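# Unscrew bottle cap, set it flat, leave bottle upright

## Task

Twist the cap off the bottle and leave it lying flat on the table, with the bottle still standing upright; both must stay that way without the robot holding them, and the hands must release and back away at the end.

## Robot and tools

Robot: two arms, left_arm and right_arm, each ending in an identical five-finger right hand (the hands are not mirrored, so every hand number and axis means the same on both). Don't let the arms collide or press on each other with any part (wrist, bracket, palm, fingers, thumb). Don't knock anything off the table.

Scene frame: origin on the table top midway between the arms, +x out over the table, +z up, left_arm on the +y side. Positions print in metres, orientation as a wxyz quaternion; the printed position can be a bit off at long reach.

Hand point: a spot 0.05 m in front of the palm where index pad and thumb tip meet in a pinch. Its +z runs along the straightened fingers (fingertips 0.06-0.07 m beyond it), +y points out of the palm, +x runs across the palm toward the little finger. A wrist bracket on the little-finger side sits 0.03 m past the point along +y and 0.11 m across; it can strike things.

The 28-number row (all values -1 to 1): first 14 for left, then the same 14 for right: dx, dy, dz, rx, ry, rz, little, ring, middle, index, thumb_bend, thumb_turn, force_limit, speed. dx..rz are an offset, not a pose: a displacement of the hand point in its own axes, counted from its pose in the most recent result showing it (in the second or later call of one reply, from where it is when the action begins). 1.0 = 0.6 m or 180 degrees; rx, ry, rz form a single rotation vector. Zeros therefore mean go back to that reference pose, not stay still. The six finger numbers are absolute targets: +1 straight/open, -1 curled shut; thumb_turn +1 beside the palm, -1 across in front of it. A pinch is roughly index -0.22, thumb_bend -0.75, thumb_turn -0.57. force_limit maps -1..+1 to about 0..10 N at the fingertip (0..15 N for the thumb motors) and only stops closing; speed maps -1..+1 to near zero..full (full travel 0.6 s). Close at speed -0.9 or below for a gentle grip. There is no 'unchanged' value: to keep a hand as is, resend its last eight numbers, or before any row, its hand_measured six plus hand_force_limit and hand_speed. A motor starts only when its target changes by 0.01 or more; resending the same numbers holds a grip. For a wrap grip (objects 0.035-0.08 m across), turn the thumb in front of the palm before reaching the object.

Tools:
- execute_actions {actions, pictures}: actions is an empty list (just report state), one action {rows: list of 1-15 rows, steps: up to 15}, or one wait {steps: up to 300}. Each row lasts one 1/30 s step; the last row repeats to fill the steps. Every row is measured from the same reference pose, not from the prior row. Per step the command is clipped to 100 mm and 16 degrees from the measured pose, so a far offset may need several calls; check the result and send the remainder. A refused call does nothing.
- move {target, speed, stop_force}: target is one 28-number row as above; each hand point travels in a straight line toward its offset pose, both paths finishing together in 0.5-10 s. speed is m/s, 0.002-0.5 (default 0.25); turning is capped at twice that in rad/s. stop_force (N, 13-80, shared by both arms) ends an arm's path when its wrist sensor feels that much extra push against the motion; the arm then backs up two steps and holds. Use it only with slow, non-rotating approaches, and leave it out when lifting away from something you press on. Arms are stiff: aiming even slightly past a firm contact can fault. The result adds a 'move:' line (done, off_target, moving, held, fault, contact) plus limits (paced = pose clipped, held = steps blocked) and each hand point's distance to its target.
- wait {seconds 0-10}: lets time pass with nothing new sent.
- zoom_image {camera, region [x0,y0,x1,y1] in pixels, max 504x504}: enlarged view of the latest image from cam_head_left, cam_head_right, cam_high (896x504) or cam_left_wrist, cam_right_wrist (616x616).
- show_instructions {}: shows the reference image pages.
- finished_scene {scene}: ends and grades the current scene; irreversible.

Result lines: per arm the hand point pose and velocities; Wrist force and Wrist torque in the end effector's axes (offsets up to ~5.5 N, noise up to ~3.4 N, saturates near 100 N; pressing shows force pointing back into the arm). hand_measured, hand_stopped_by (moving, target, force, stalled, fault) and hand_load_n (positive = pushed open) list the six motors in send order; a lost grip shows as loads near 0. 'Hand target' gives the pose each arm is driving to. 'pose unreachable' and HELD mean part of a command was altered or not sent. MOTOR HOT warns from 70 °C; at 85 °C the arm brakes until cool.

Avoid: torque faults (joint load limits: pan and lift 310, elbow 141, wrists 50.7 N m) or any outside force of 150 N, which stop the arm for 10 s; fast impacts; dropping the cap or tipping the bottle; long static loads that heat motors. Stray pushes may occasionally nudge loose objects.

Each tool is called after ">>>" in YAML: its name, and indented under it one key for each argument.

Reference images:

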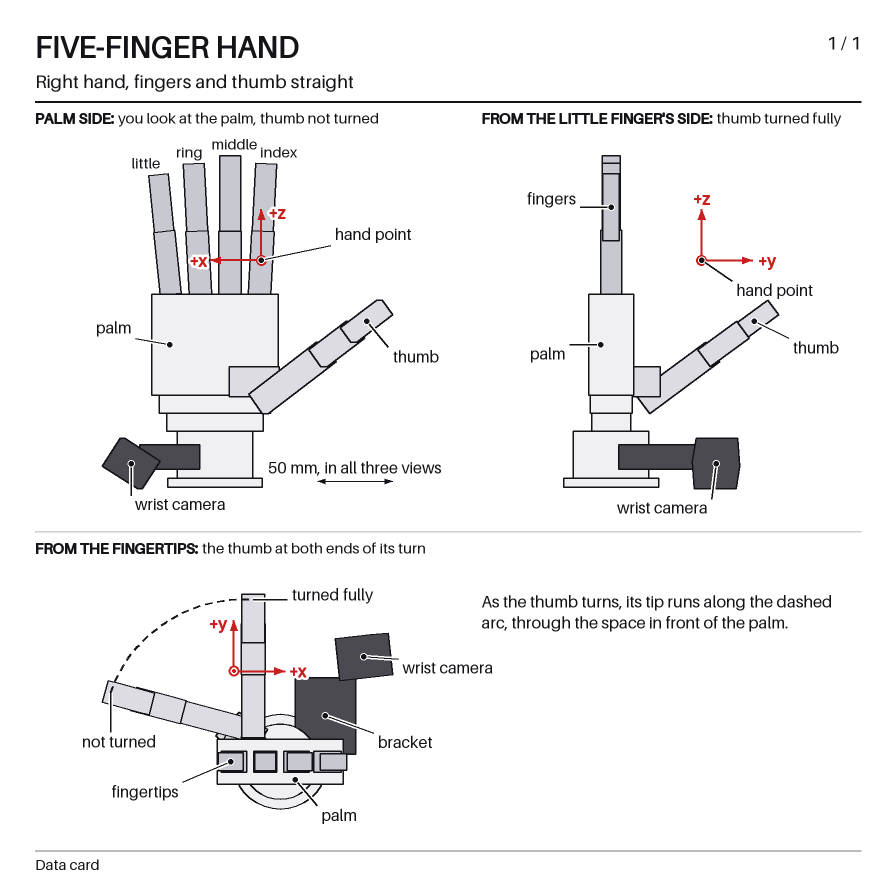

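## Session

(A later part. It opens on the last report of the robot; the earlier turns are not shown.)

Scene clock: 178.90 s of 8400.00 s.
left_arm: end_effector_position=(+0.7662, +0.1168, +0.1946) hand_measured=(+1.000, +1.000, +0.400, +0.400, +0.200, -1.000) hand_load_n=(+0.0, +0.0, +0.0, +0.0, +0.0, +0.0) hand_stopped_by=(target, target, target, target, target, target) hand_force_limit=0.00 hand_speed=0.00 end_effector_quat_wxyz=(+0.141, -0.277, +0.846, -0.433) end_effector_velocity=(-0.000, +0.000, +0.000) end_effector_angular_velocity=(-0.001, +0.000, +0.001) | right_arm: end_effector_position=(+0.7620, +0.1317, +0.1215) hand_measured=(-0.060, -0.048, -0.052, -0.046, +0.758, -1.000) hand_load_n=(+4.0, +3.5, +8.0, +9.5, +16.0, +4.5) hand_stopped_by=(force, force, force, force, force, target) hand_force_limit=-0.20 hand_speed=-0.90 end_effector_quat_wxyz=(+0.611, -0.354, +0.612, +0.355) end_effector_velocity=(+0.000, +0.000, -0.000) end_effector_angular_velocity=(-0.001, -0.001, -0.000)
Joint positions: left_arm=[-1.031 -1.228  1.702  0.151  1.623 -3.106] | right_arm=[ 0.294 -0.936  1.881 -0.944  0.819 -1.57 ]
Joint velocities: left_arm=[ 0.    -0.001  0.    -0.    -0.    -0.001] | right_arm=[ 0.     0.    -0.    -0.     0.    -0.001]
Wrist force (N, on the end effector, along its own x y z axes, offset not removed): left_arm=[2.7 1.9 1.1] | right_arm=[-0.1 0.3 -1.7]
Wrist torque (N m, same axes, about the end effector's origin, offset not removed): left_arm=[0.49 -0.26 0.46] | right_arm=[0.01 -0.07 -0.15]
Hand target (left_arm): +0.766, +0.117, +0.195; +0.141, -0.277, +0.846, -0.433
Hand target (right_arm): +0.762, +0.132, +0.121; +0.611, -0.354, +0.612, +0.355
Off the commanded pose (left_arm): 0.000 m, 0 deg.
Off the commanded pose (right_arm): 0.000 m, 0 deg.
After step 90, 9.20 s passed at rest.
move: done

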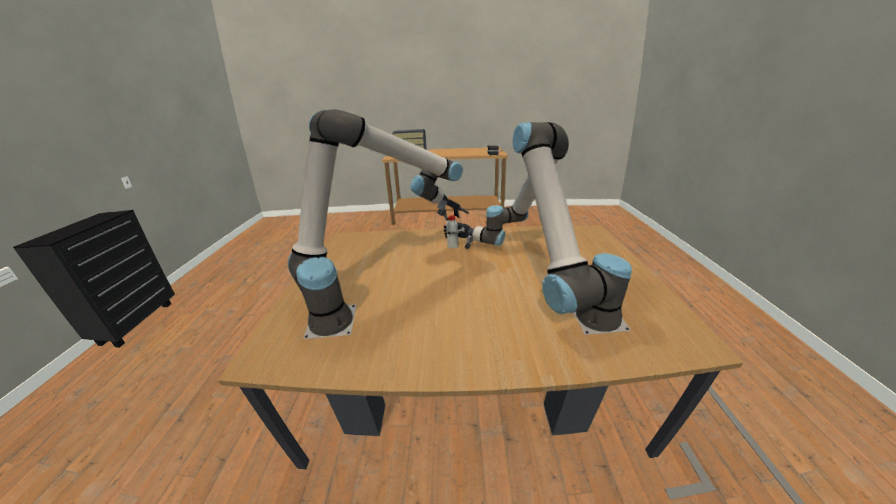

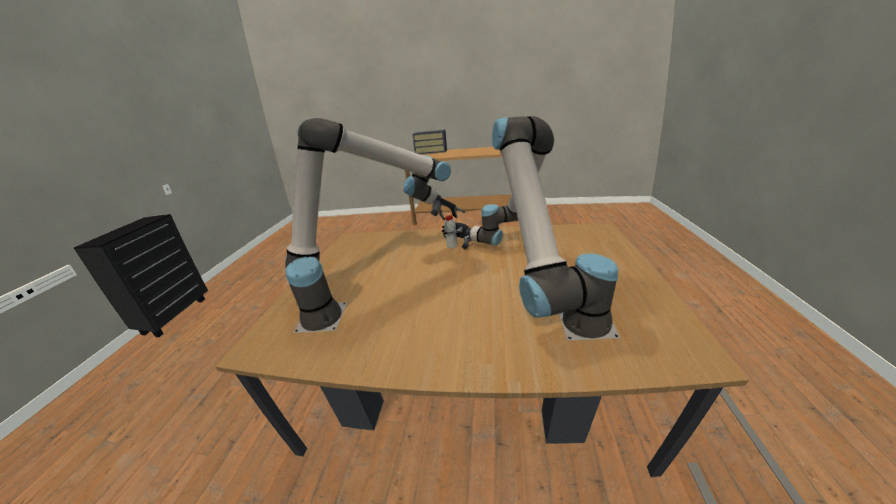

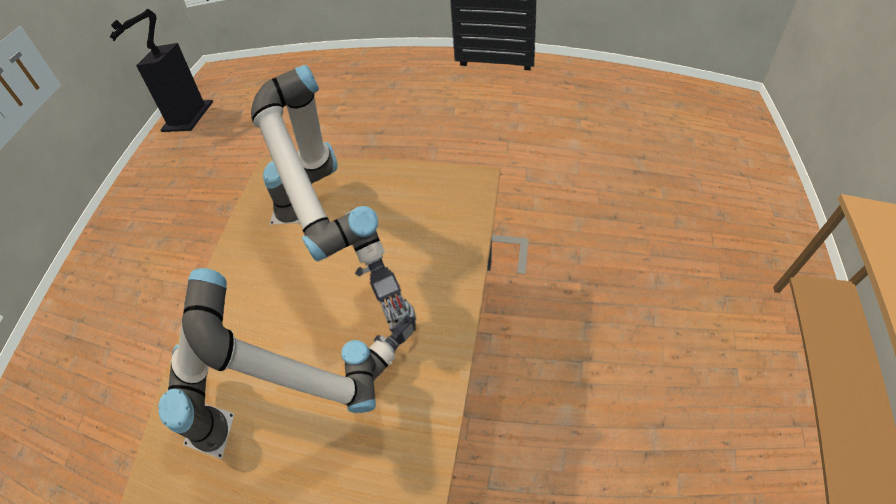

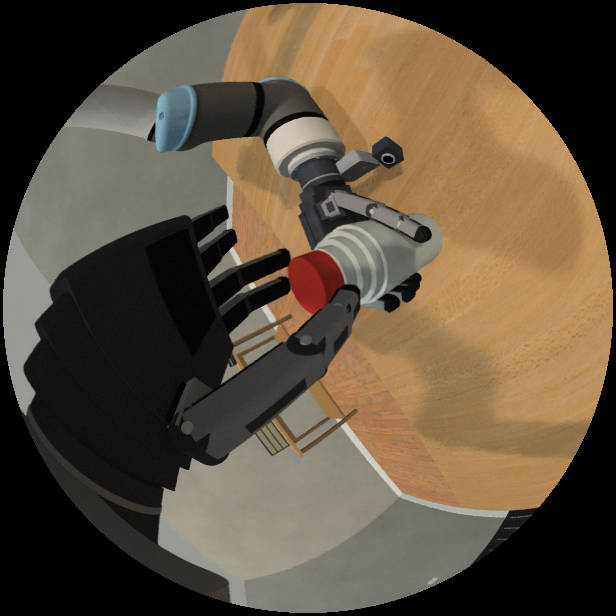

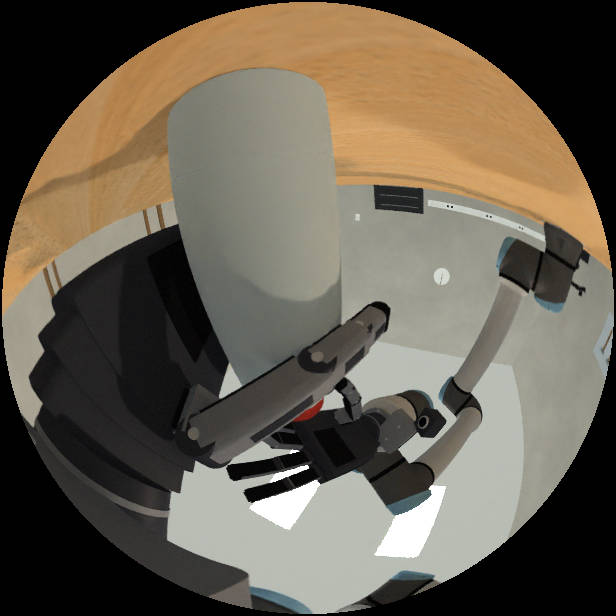

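Touch gently to measure.

>>> move:
  target: [0,0,0,0,0,0,1,1,-0.5,-0.5,-1,-1,-0.5,-0.85, 0,0,0,0,0,0,-1,-1,-1,-1,-1,-1,-0.2,-0.9]

>>> zoom_image:
  camera: "cam_left_wrist"
  region: [220, 180, 460, 380]

>>> zoom_image:
  camera: "cam_head_right"
  region: [420, 195, 480, 255]

Scene clock: 187.53 s of 8400.00 s.
left_arm: end_effector_position=(+0.7662, +0.1168, +0.1946) hand_measured=(+1.000, +1.000, +0.210, +0.186, -0.140, -1.000) hand_load_n=(+0.0, +0.0, +2.5, +4.5, +3.5, +0.0) hand_stopped_by=(target, target, force, force, force, target) hand_force_limit=-0.50 hand_speed=-0.85 end_effector_quat_wxyz=(+0.141, -0.277, +0.846, -0.433) end_effector_velocity=(-0.000, -0.001, -0.002) end_effector_angular_velocity=(+0.001, +0.002, -0.001) | right_arm: end_effector_position=(+0.7620, +0.1317, +0.1215) hand_measured=(-0.060, -0.048, -0.052, -0.046, +0.758, -1.000) hand_load_n=(+3.0, +3.0, +8.0, +10.0, +16.0, +4.0) hand_stopped_by=(force, force, force, force, force, target) hand_force_limit=-0.20 hand_speed=-0.90 end_effector_quat_wxyz=(+0.611, -0.354, +0.612, +0.355) end_effector_velocity=(-0.000, +0.000, +0.000) end_effector_angular_velocity=(-0.000, -0.001, +0.001)
Joint positions: left_arm=[-1.031 -1.228  1.702  0.151  1.623 -3.106] | right_arm=[ 0.294 -0.936  1.881 -0.944  0.819 -1.57 ]
Joint velocities: left_arm=[-0.001  0.002 -0.     0.     0.    -0.   ] | right_arm=[-0.    -0.     0.     0.    -0.001 -0.001]
Wrist force (N, on the end effector, along its own x y z axes, offset not removed): left_arm=[0.9 0.2 2.9] | right_arm=[-3.9 4.6 -2.4]
Wrist torque (N m, same axes, about the end effector's origin, offset not removed): left_arm=[0.74 -0.02 0.40] | right_arm=[0.16 0.30 -0.23]
Hand target (left_arm): +0.766, +0.117, +0.195; +0.141, -0.277, +0.846, -0.433
Hand target (right_arm): +0.762, +0.132, +0.121; +0.611, -0.354, +0.612, +0.355
Off the commanded pose (left_arm): 0.000 m, 0 deg.
Off the commanded pose (right_arm): 0.000 m, 0 deg.
After step 90, 3.20 s passed at rest.
move: done

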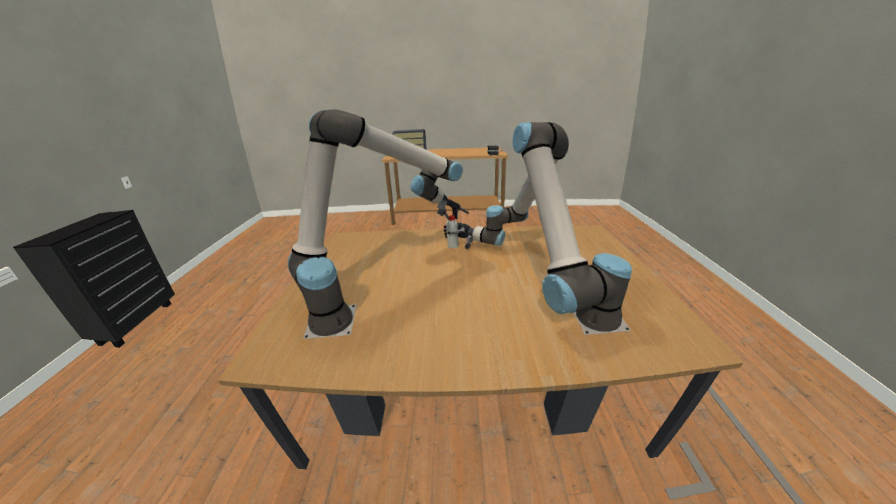

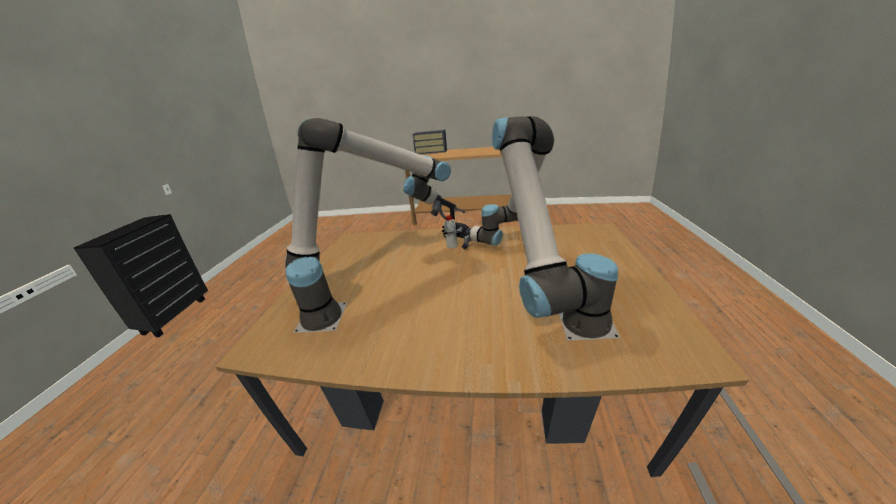

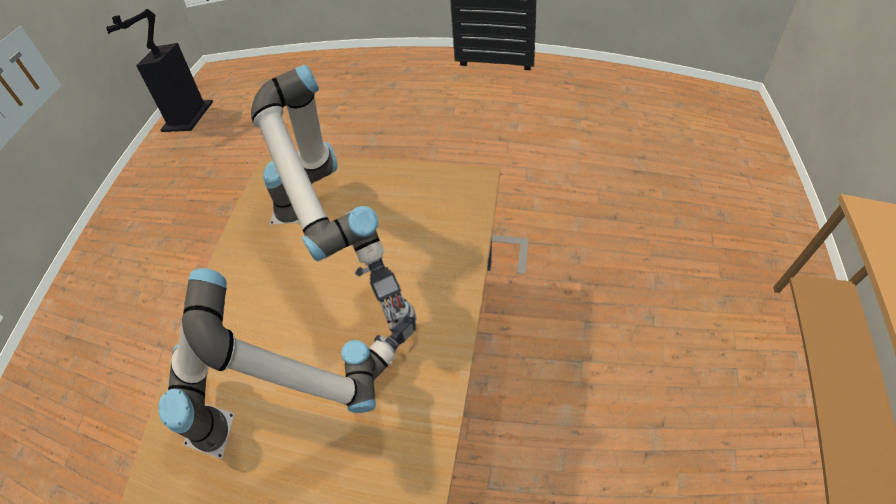

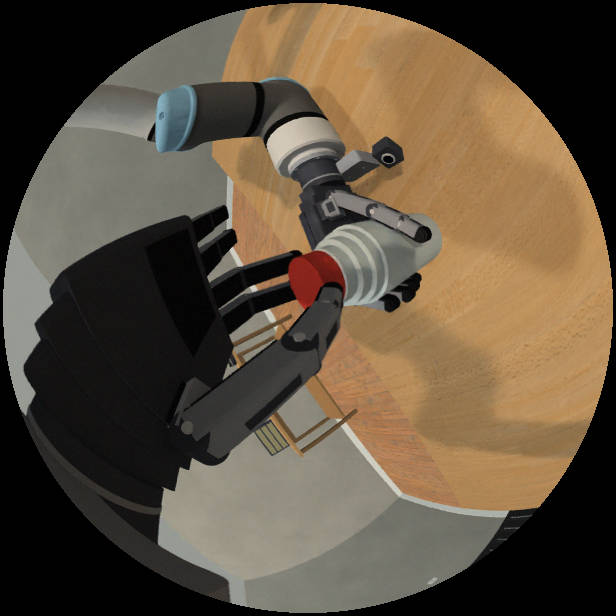

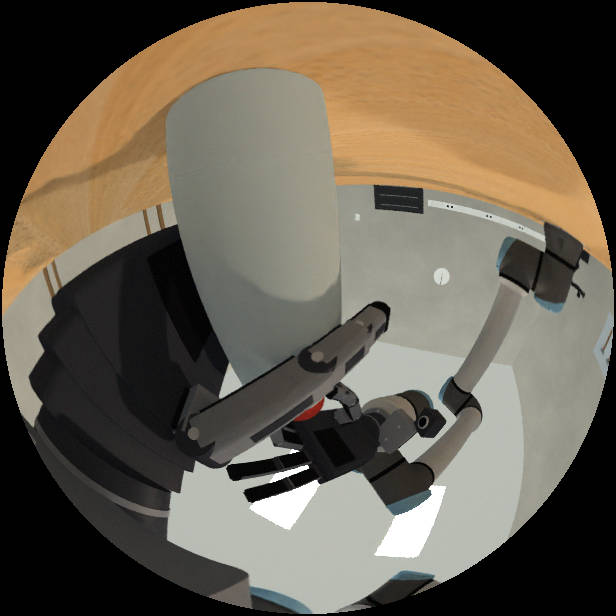

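Region (220, 180, 460, 380) of cam_left_wrist's 616x616 image, scaled by 2.100, with more detail than that image has.

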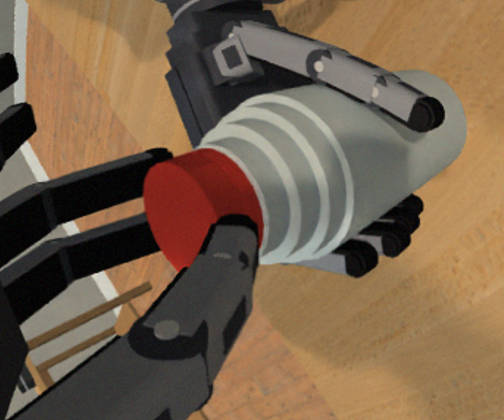

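Region (420, 195, 480, 255) of cam_head_right's 896x504 image, scaled by 8.400, with more detail than that image has.

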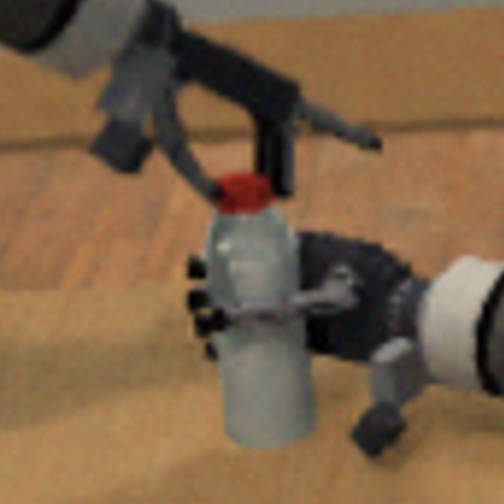

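>>> execute_actions:
  actions:
    - {"rows":[[0,0,0,0,0,0,1,1,0.45,0.45,0.3,-1,-0.5,0, 0,0,0,0,0,0,-1,-1,-1,-1,-1,-1,-0.2,-0.9]],"steps":10}
  pictures: false

>>> move:
  target: [0.0133,-0.0157,0.0217,0,0.4055,0.2925,1,1,0.45,0.45,0.3,-1,-0.5,0, 0,0,0,0,0,0,-1,-1,-1,-1,-1,-1,-0.2,-0.9]
  speed: 0.2

>>> move:
  target: [0,0,0,0,0,0,1,1,-0.5,-0.5,-1,-1,-0.5,-0.85, 0,0,0,0,0,0,-1,-1,-1,-1,-1,-1,-0.2,-0.9]

>>> zoom_image:
  camera: "cam_left_wrist"
  region: [220, 180, 460, 380]

Scene clock: 199.90 s of 8400.00 s.
left_arm: end_effector_position=(+0.7662, +0.1168, +0.1946) hand_measured=(+1.000, +1.000, +0.450, +0.450, +0.100, -1.000) hand_load_n=(+0.0, +0.0, +0.0, +0.0, +0.0, +0.0) hand_stopped_by=(target, target, moving, moving, moving, target) hand_force_limit=-0.50 hand_speed=0.00 end_effector_quat_wxyz=(+0.141, -0.277, +0.846, -0.433) end_effector_velocity=(+0.000, -0.000, +0.000) end_effector_angular_velocity=(+0.000, -0.000, +0.000) | right_arm: end_effector_position=(+0.7620, +0.1317, +0.1215) hand_measured=(-0.060, -0.048, -0.052, -0.046, +0.758, -1.000) hand_load_n=(+3.5, +3.0, +7.5, +9.5, +16.0, +4.0) hand_stopped_by=(force, force, force, force, force, target) hand_force_limit=-0.20 hand_speed=-0.90 end_effector_quat_wxyz=(+0.611, -0.354, +0.612, +0.355) end_effector_velocity=(-0.000, +0.000, -0.001) end_effector_angular_velocity=(-0.000, +0.001, +0.001)
Joint positions: left_arm=[-1.031 -1.228  1.702  0.151  1.623 -3.106] | right_arm=[ 0.294 -0.936  1.881 -0.944  0.819 -1.57 ]
Joint velocities: left_arm=[ 0.  0. -0. -0. -0.  0.] | right_arm=[-0.     0.001 -0.     0.    -0.001  0.   ]
Wrist force (N, on the end effector, along its own x y z axes, offset not removed): left_arm=[0.3 2.9 0.5] | right_arm=[-2.4 -1.4 -1.9]
Wrist torque (N m, same axes, about the end effector's origin, offset not removed): left_arm=[0.71 0.08 0.40] | right_arm=[-0.41 0.05 -0.13]
Hand target (left_arm): +0.766, +0.117, +0.195; +0.141, -0.277, +0.846, -0.433
Hand target (right_arm): +0.762, +0.132, +0.121; +0.611, -0.354, +0.612, +0.355
Off the commanded pose (left_arm): 0.000 m, 0 deg.
Off the commanded pose (right_arm): 0.000 m, 0 deg.
Steps of this call (steps 1 to 90: nothing new was sent; then 9.03 s passed at rest; steps 91 to 100: all 10 steps of this action). Readings (end_effector_position | what the end effector reports):
91: left_arm (+0.7662, +0.1168, +0.1946) | right_arm (+0.7620, +0.1317, +0.1215) | left_arm hand_measured=(+1.000, +1.000, +0.210, +0.186, -0.140, -1.000) hand_load_n=(+0.0, +0.0, +2.5, +4.5, +3.5, +0.0) hand_stopped_by=(target, target, moving, moving, moving, target) hand_force_limit=-0.50 hand_speed=0.00 | right_arm hand_measured=(-0.060, -0.048, -0.052, -0.046, +0.758, -1.000) hand_load_n=(+3.5, +3.0, +8.0, +10.0, +16.0, +4.0) hand_stopped_by=(force, force, force, force, force, target) hand_force_limit=-0.20 hand_speed=-0.90
92: left_arm (+0.7662, +0.1168, +0.1946) | right_arm (+0.7620, +0.1317, +0.1215) | left_arm hand_measured=(+1.000, +1.000, +0.210, +0.186, -0.140, -1.000) hand_load_n=(+0.0, +0.0, +2.5, +4.5, +3.5, +0.0) hand_stopped_by=(target, target, moving, moving, moving, target) hand_force_limit=-0.50 hand_speed=0.00 | right_arm hand_measured=(-0.060, -0.048, -0.052, -0.046, +0.758, -1.000) hand_load_n=(+3.5, +3.0, +8.0, +10.0, +16.0, +4.0) hand_stopped_by=(force, force, force, force, force, target) hand_force_limit=-0.20 hand_speed=-0.90
94: left_arm (+0.7662, +0.1168, +0.1946) | right_arm (+0.7620, +0.1317, +0.1215) | left_arm hand_measured=(+1.000, +1.000, +0.260, +0.236, -0.112, -1.000) hand_load_n=(+0.0, +0.0, +0.0, +0.0, +0.0, +0.0) hand_stopped_by=(target, target, moving, moving, moving, target) hand_force_limit=-0.50 hand_speed=0.00 | right_arm hand_measured=(-0.060, -0.048, -0.052, -0.046, +0.758, -1.000) hand_load_n=(+3.5, +3.0, +7.5, +9.5, +16.0, +4.0) hand_stopped_by=(force, force, force, force, force, target) hand_force_limit=-0.20 hand_speed=-0.90
98: left_arm (+0.7662, +0.1168, +0.1946) | right_arm (+0.7620, +0.1317, +0.1215) | left_arm hand_measured=(+1.000, +1.000, +0.448, +0.446, +0.030, -1.000) hand_load_n=(+0.0, +0.0, +0.0, +0.0, +0.0, +0.0) hand_stopped_by=(target, target, moving, moving, moving, target) hand_force_limit=-0.50 hand_speed=0.00 | right_arm hand_measured=(-0.060, -0.048, -0.052, -0.046, +0.758, -1.000) hand_load_n=(+3.5, +3.0, +7.5, +9.5, +16.0, +4.0) hand_stopped_by=(force, force, force, force, force, target) hand_force_limit=-0.20 hand_speed=-0.90
100: the state above

Scene clock: 204.50 s of 8400.00 s.
left_arm: end_effector_position=(+0.7693, +0.0998, +0.1945) hand_measured=(+1.000, +1.000, +0.450, +0.450, +0.300, -1.000) hand_load_n=(+0.0, +0.0, +0.0, +0.0, +0.0, +0.0) hand_stopped_by=(target, target, target, target, target, target) hand_force_limit=-0.50 hand_speed=0.00 end_effector_quat_wxyz=(-0.184, +0.364, +0.813, -0.415) end_effector_velocity=(-0.000, -0.001, -0.001) end_effector_angular_velocity=(-0.001, +0.001, -0.000) | right_arm: end_effector_position=(+0.7620, +0.1317, +0.1215) hand_measured=(-0.060, -0.048, -0.052, -0.046, +0.758, -1.000) hand_load_n=(+3.5, +3.0, +7.5, +9.5, +16.0, +4.0) hand_stopped_by=(force, force, force, force, force, target) hand_force_limit=-0.20 hand_speed=-0.90 end_effector_quat_wxyz=(+0.611, -0.354, +0.612, +0.355) end_effector_velocity=(+0.000, +0.000, -0.000) end_effector_angular_velocity=(-0.000, -0.000, +0.001)
Joint positions: left_arm=[-0.804 -0.734  1.132  1.428  2.49  -1.252] | right_arm=[ 0.294 -0.936  1.881 -0.944  0.819 -1.57 ]
Joint velocities: left_arm=[-0.001  0.001  0.    -0.001  0.002 -0.   ] | right_arm=[-0.     0.001 -0.001  0.    -0.001 -0.   ]
Wrist force (N, on the end effector, along its own x y z axes, offset not removed): left_arm=[-0.1 2.4 1.6] | right_arm=[-3.1 2.2 -2.8]
Wrist torque (N m, same axes, about the end effector's origin, offset not removed): left_arm=[0.53 0.10 0.32] | right_arm=[0.26 0.16 -0.14]
Hand target (left_arm): +0.769, +0.100, +0.195; -0.184, +0.364, +0.813, -0.416
Hand target (right_arm): +0.762, +0.132, +0.121; +0.611, -0.354, +0.612, +0.355
Off the commanded pose (left_arm): 0.001 m, 6 deg.
Off the commanded pose (right_arm): 0.000 m, 0 deg.
move: held (left_arm); limits=held; held on 9 of 127 steps (left_arm), including the last (left_arm)
pose unreachable (left arm): on one or more control steps of this call this arm could not follow its commanded pose, so it was not sent that pose on those steps. On the call's last step it was still not sent that pose. It may still have moved: this result reports where it is.
cause: the commanded pose would bring two parts of the arm too close to each other (joints 4 (wrist 1) to 6 (wrist 3) lie between them).

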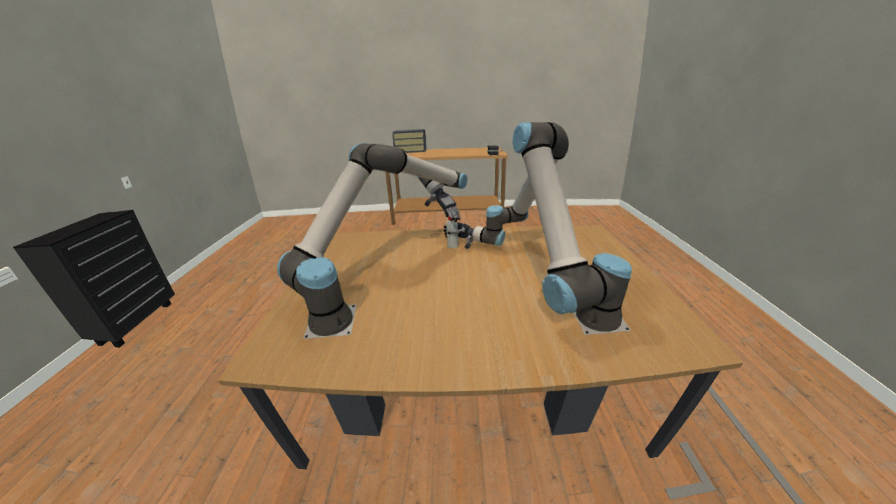

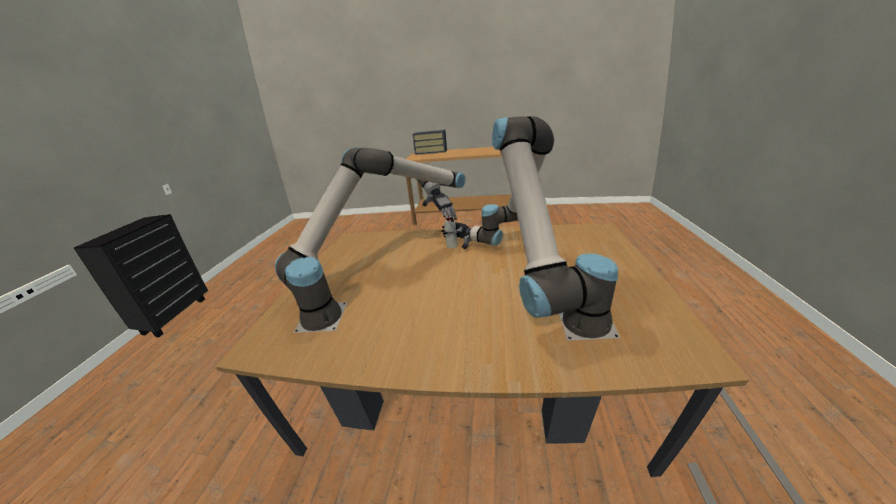

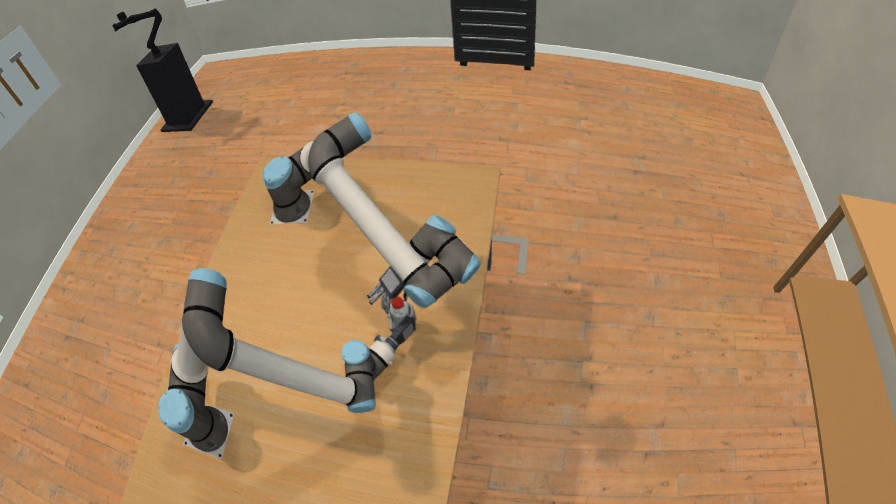

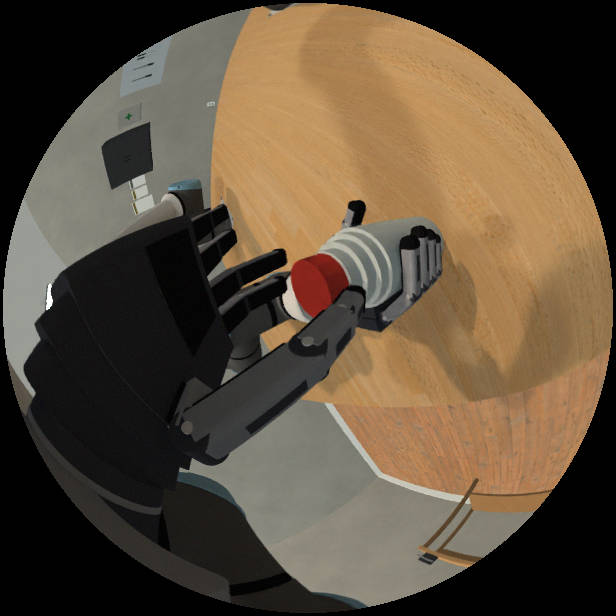

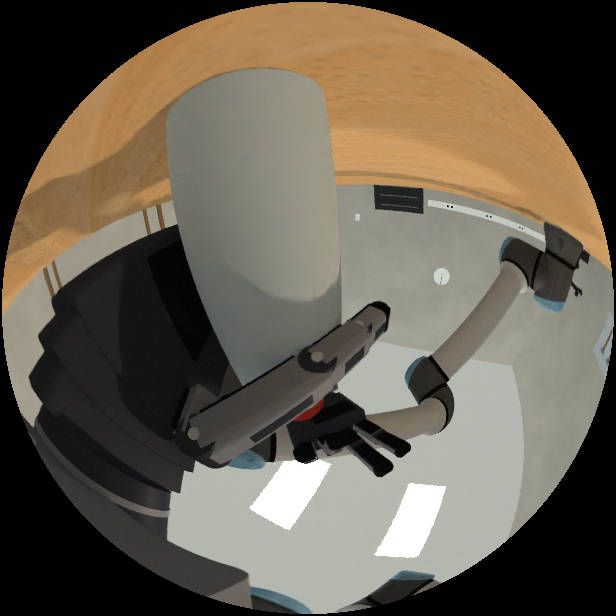

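Scene clock: 206.70 s of 8400.00 s.
left_arm: end_effector_position=(+0.7693, +0.0997, +0.1945) hand_measured=(+1.000, +1.000, +0.152, +0.128, +0.032, -1.000) hand_load_n=(+0.0, +0.0, +2.0, +5.0, +3.5, +0.0) hand_stopped_by=(target, target, force, force, force, target) hand_force_limit=-0.50 hand_speed=-0.85 end_effector_quat_wxyz=(-0.184, +0.364, +0.813, -0.416) end_effector_velocity=(+0.000, +0.000, +0.001) end_effector_angular_velocity=(-0.001, +0.001, +0.001) | right_arm: end_effector_position=(+0.7620, +0.1317, +0.1215) hand_measured=(-0.060, -0.048, -0.052, -0.044, +0.758, -1.000) hand_load_n=(+2.5, +2.5, +8.5, +11.5, +14.5, +5.5) hand_stopped_by=(force, force, force, force, force, target) hand_force_limit=-0.20 hand_speed=-0.90 end_effector_quat_wxyz=(+0.611, -0.354, +0.612, +0.355) end_effector_velocity=(+0.000, +0.000, +0.000) end_effector_angular_velocity=(-0.000, +0.000, -0.000)
Joint positions: left_arm=[-0.804 -0.734  1.132  1.428  2.49  -1.252] | right_arm=[ 0.294 -0.936  1.881 -0.944  0.819 -1.57 ]
Joint velocities: left_arm=[ 0.001 -0.001  0.     0.     0.001  0.   ] | right_arm=[-0.     0.    -0.     0.001  0.    -0.   ]
Wrist force (N, on the end effector, along its own x y z axes, offset not removed): left_arm=[2.1 0.4 5.3] | right_arm=[-2.2 0.0 0.8]
Wrist torque (N m, same axes, about the end effector's origin, offset not removed): left_arm=[0.66 -0.32 0.46] | right_arm=[-0.10 0.37 -0.06]
Hand target (left_arm): +0.769, +0.100, +0.194; -0.184, +0.364, +0.813, -0.416
Hand target (right_arm): +0.762, +0.132, +0.121; +0.611, -0.354, +0.612, +0.355
Off the commanded pose (left_arm): 0.000 m, 0 deg.
Off the commanded pose (right_arm): 0.000 m, 0 deg.
move: done

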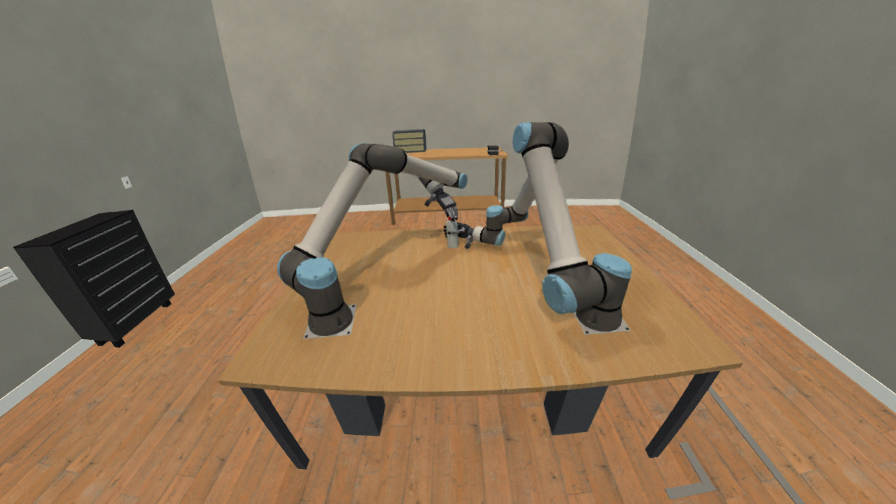

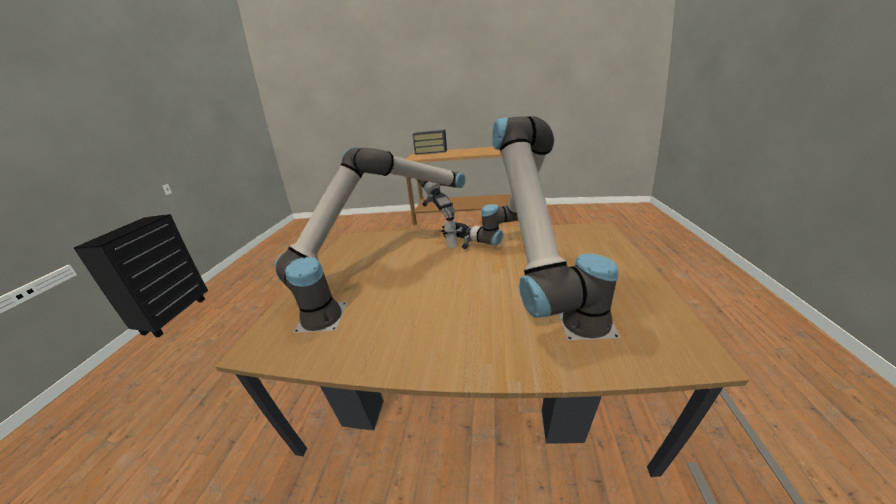

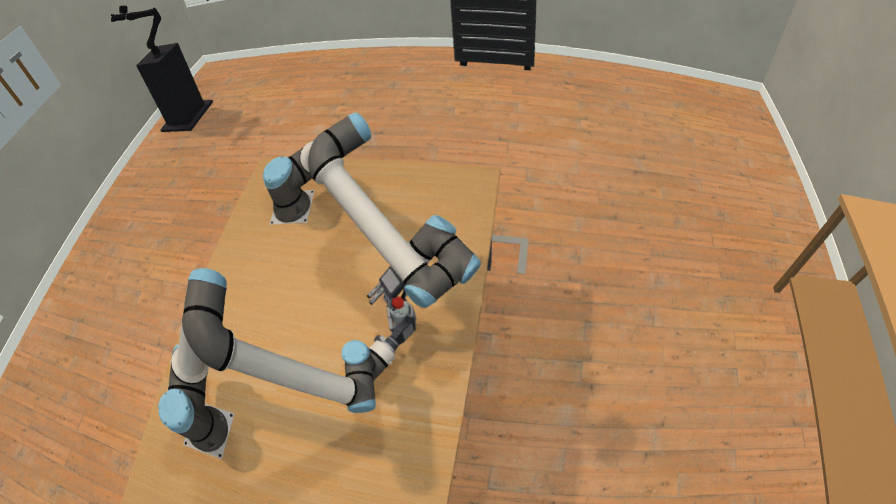

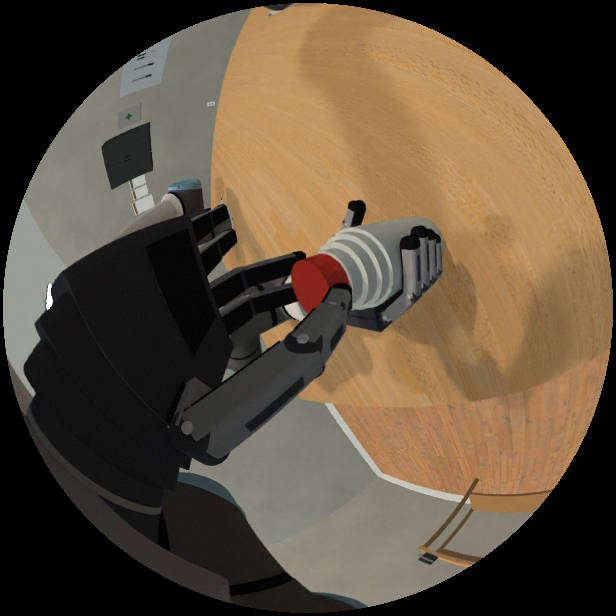

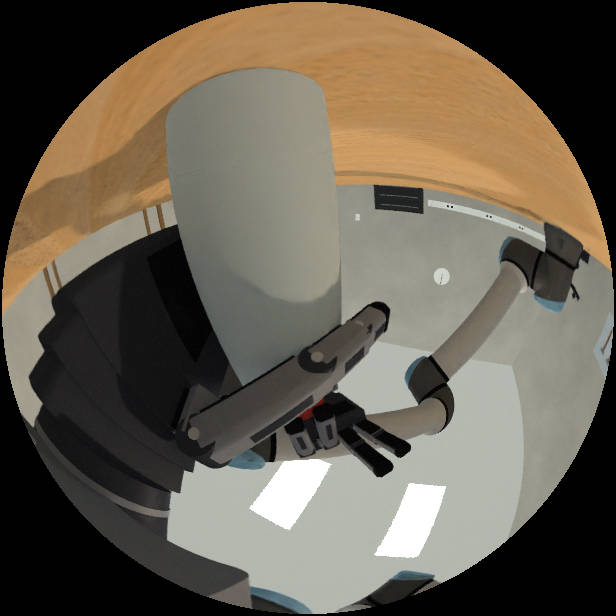

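Region (220, 180, 460, 380) of cam_left_wrist's 616x616 image, scaled by 2.100, with more detail than that image has.

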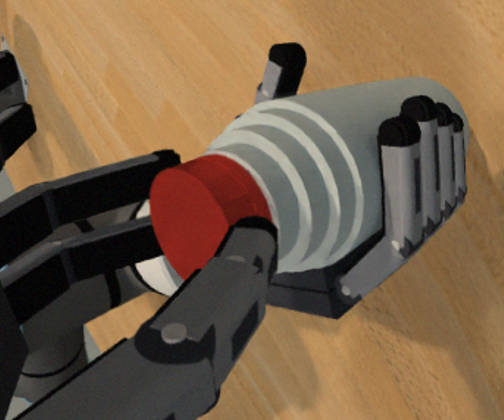

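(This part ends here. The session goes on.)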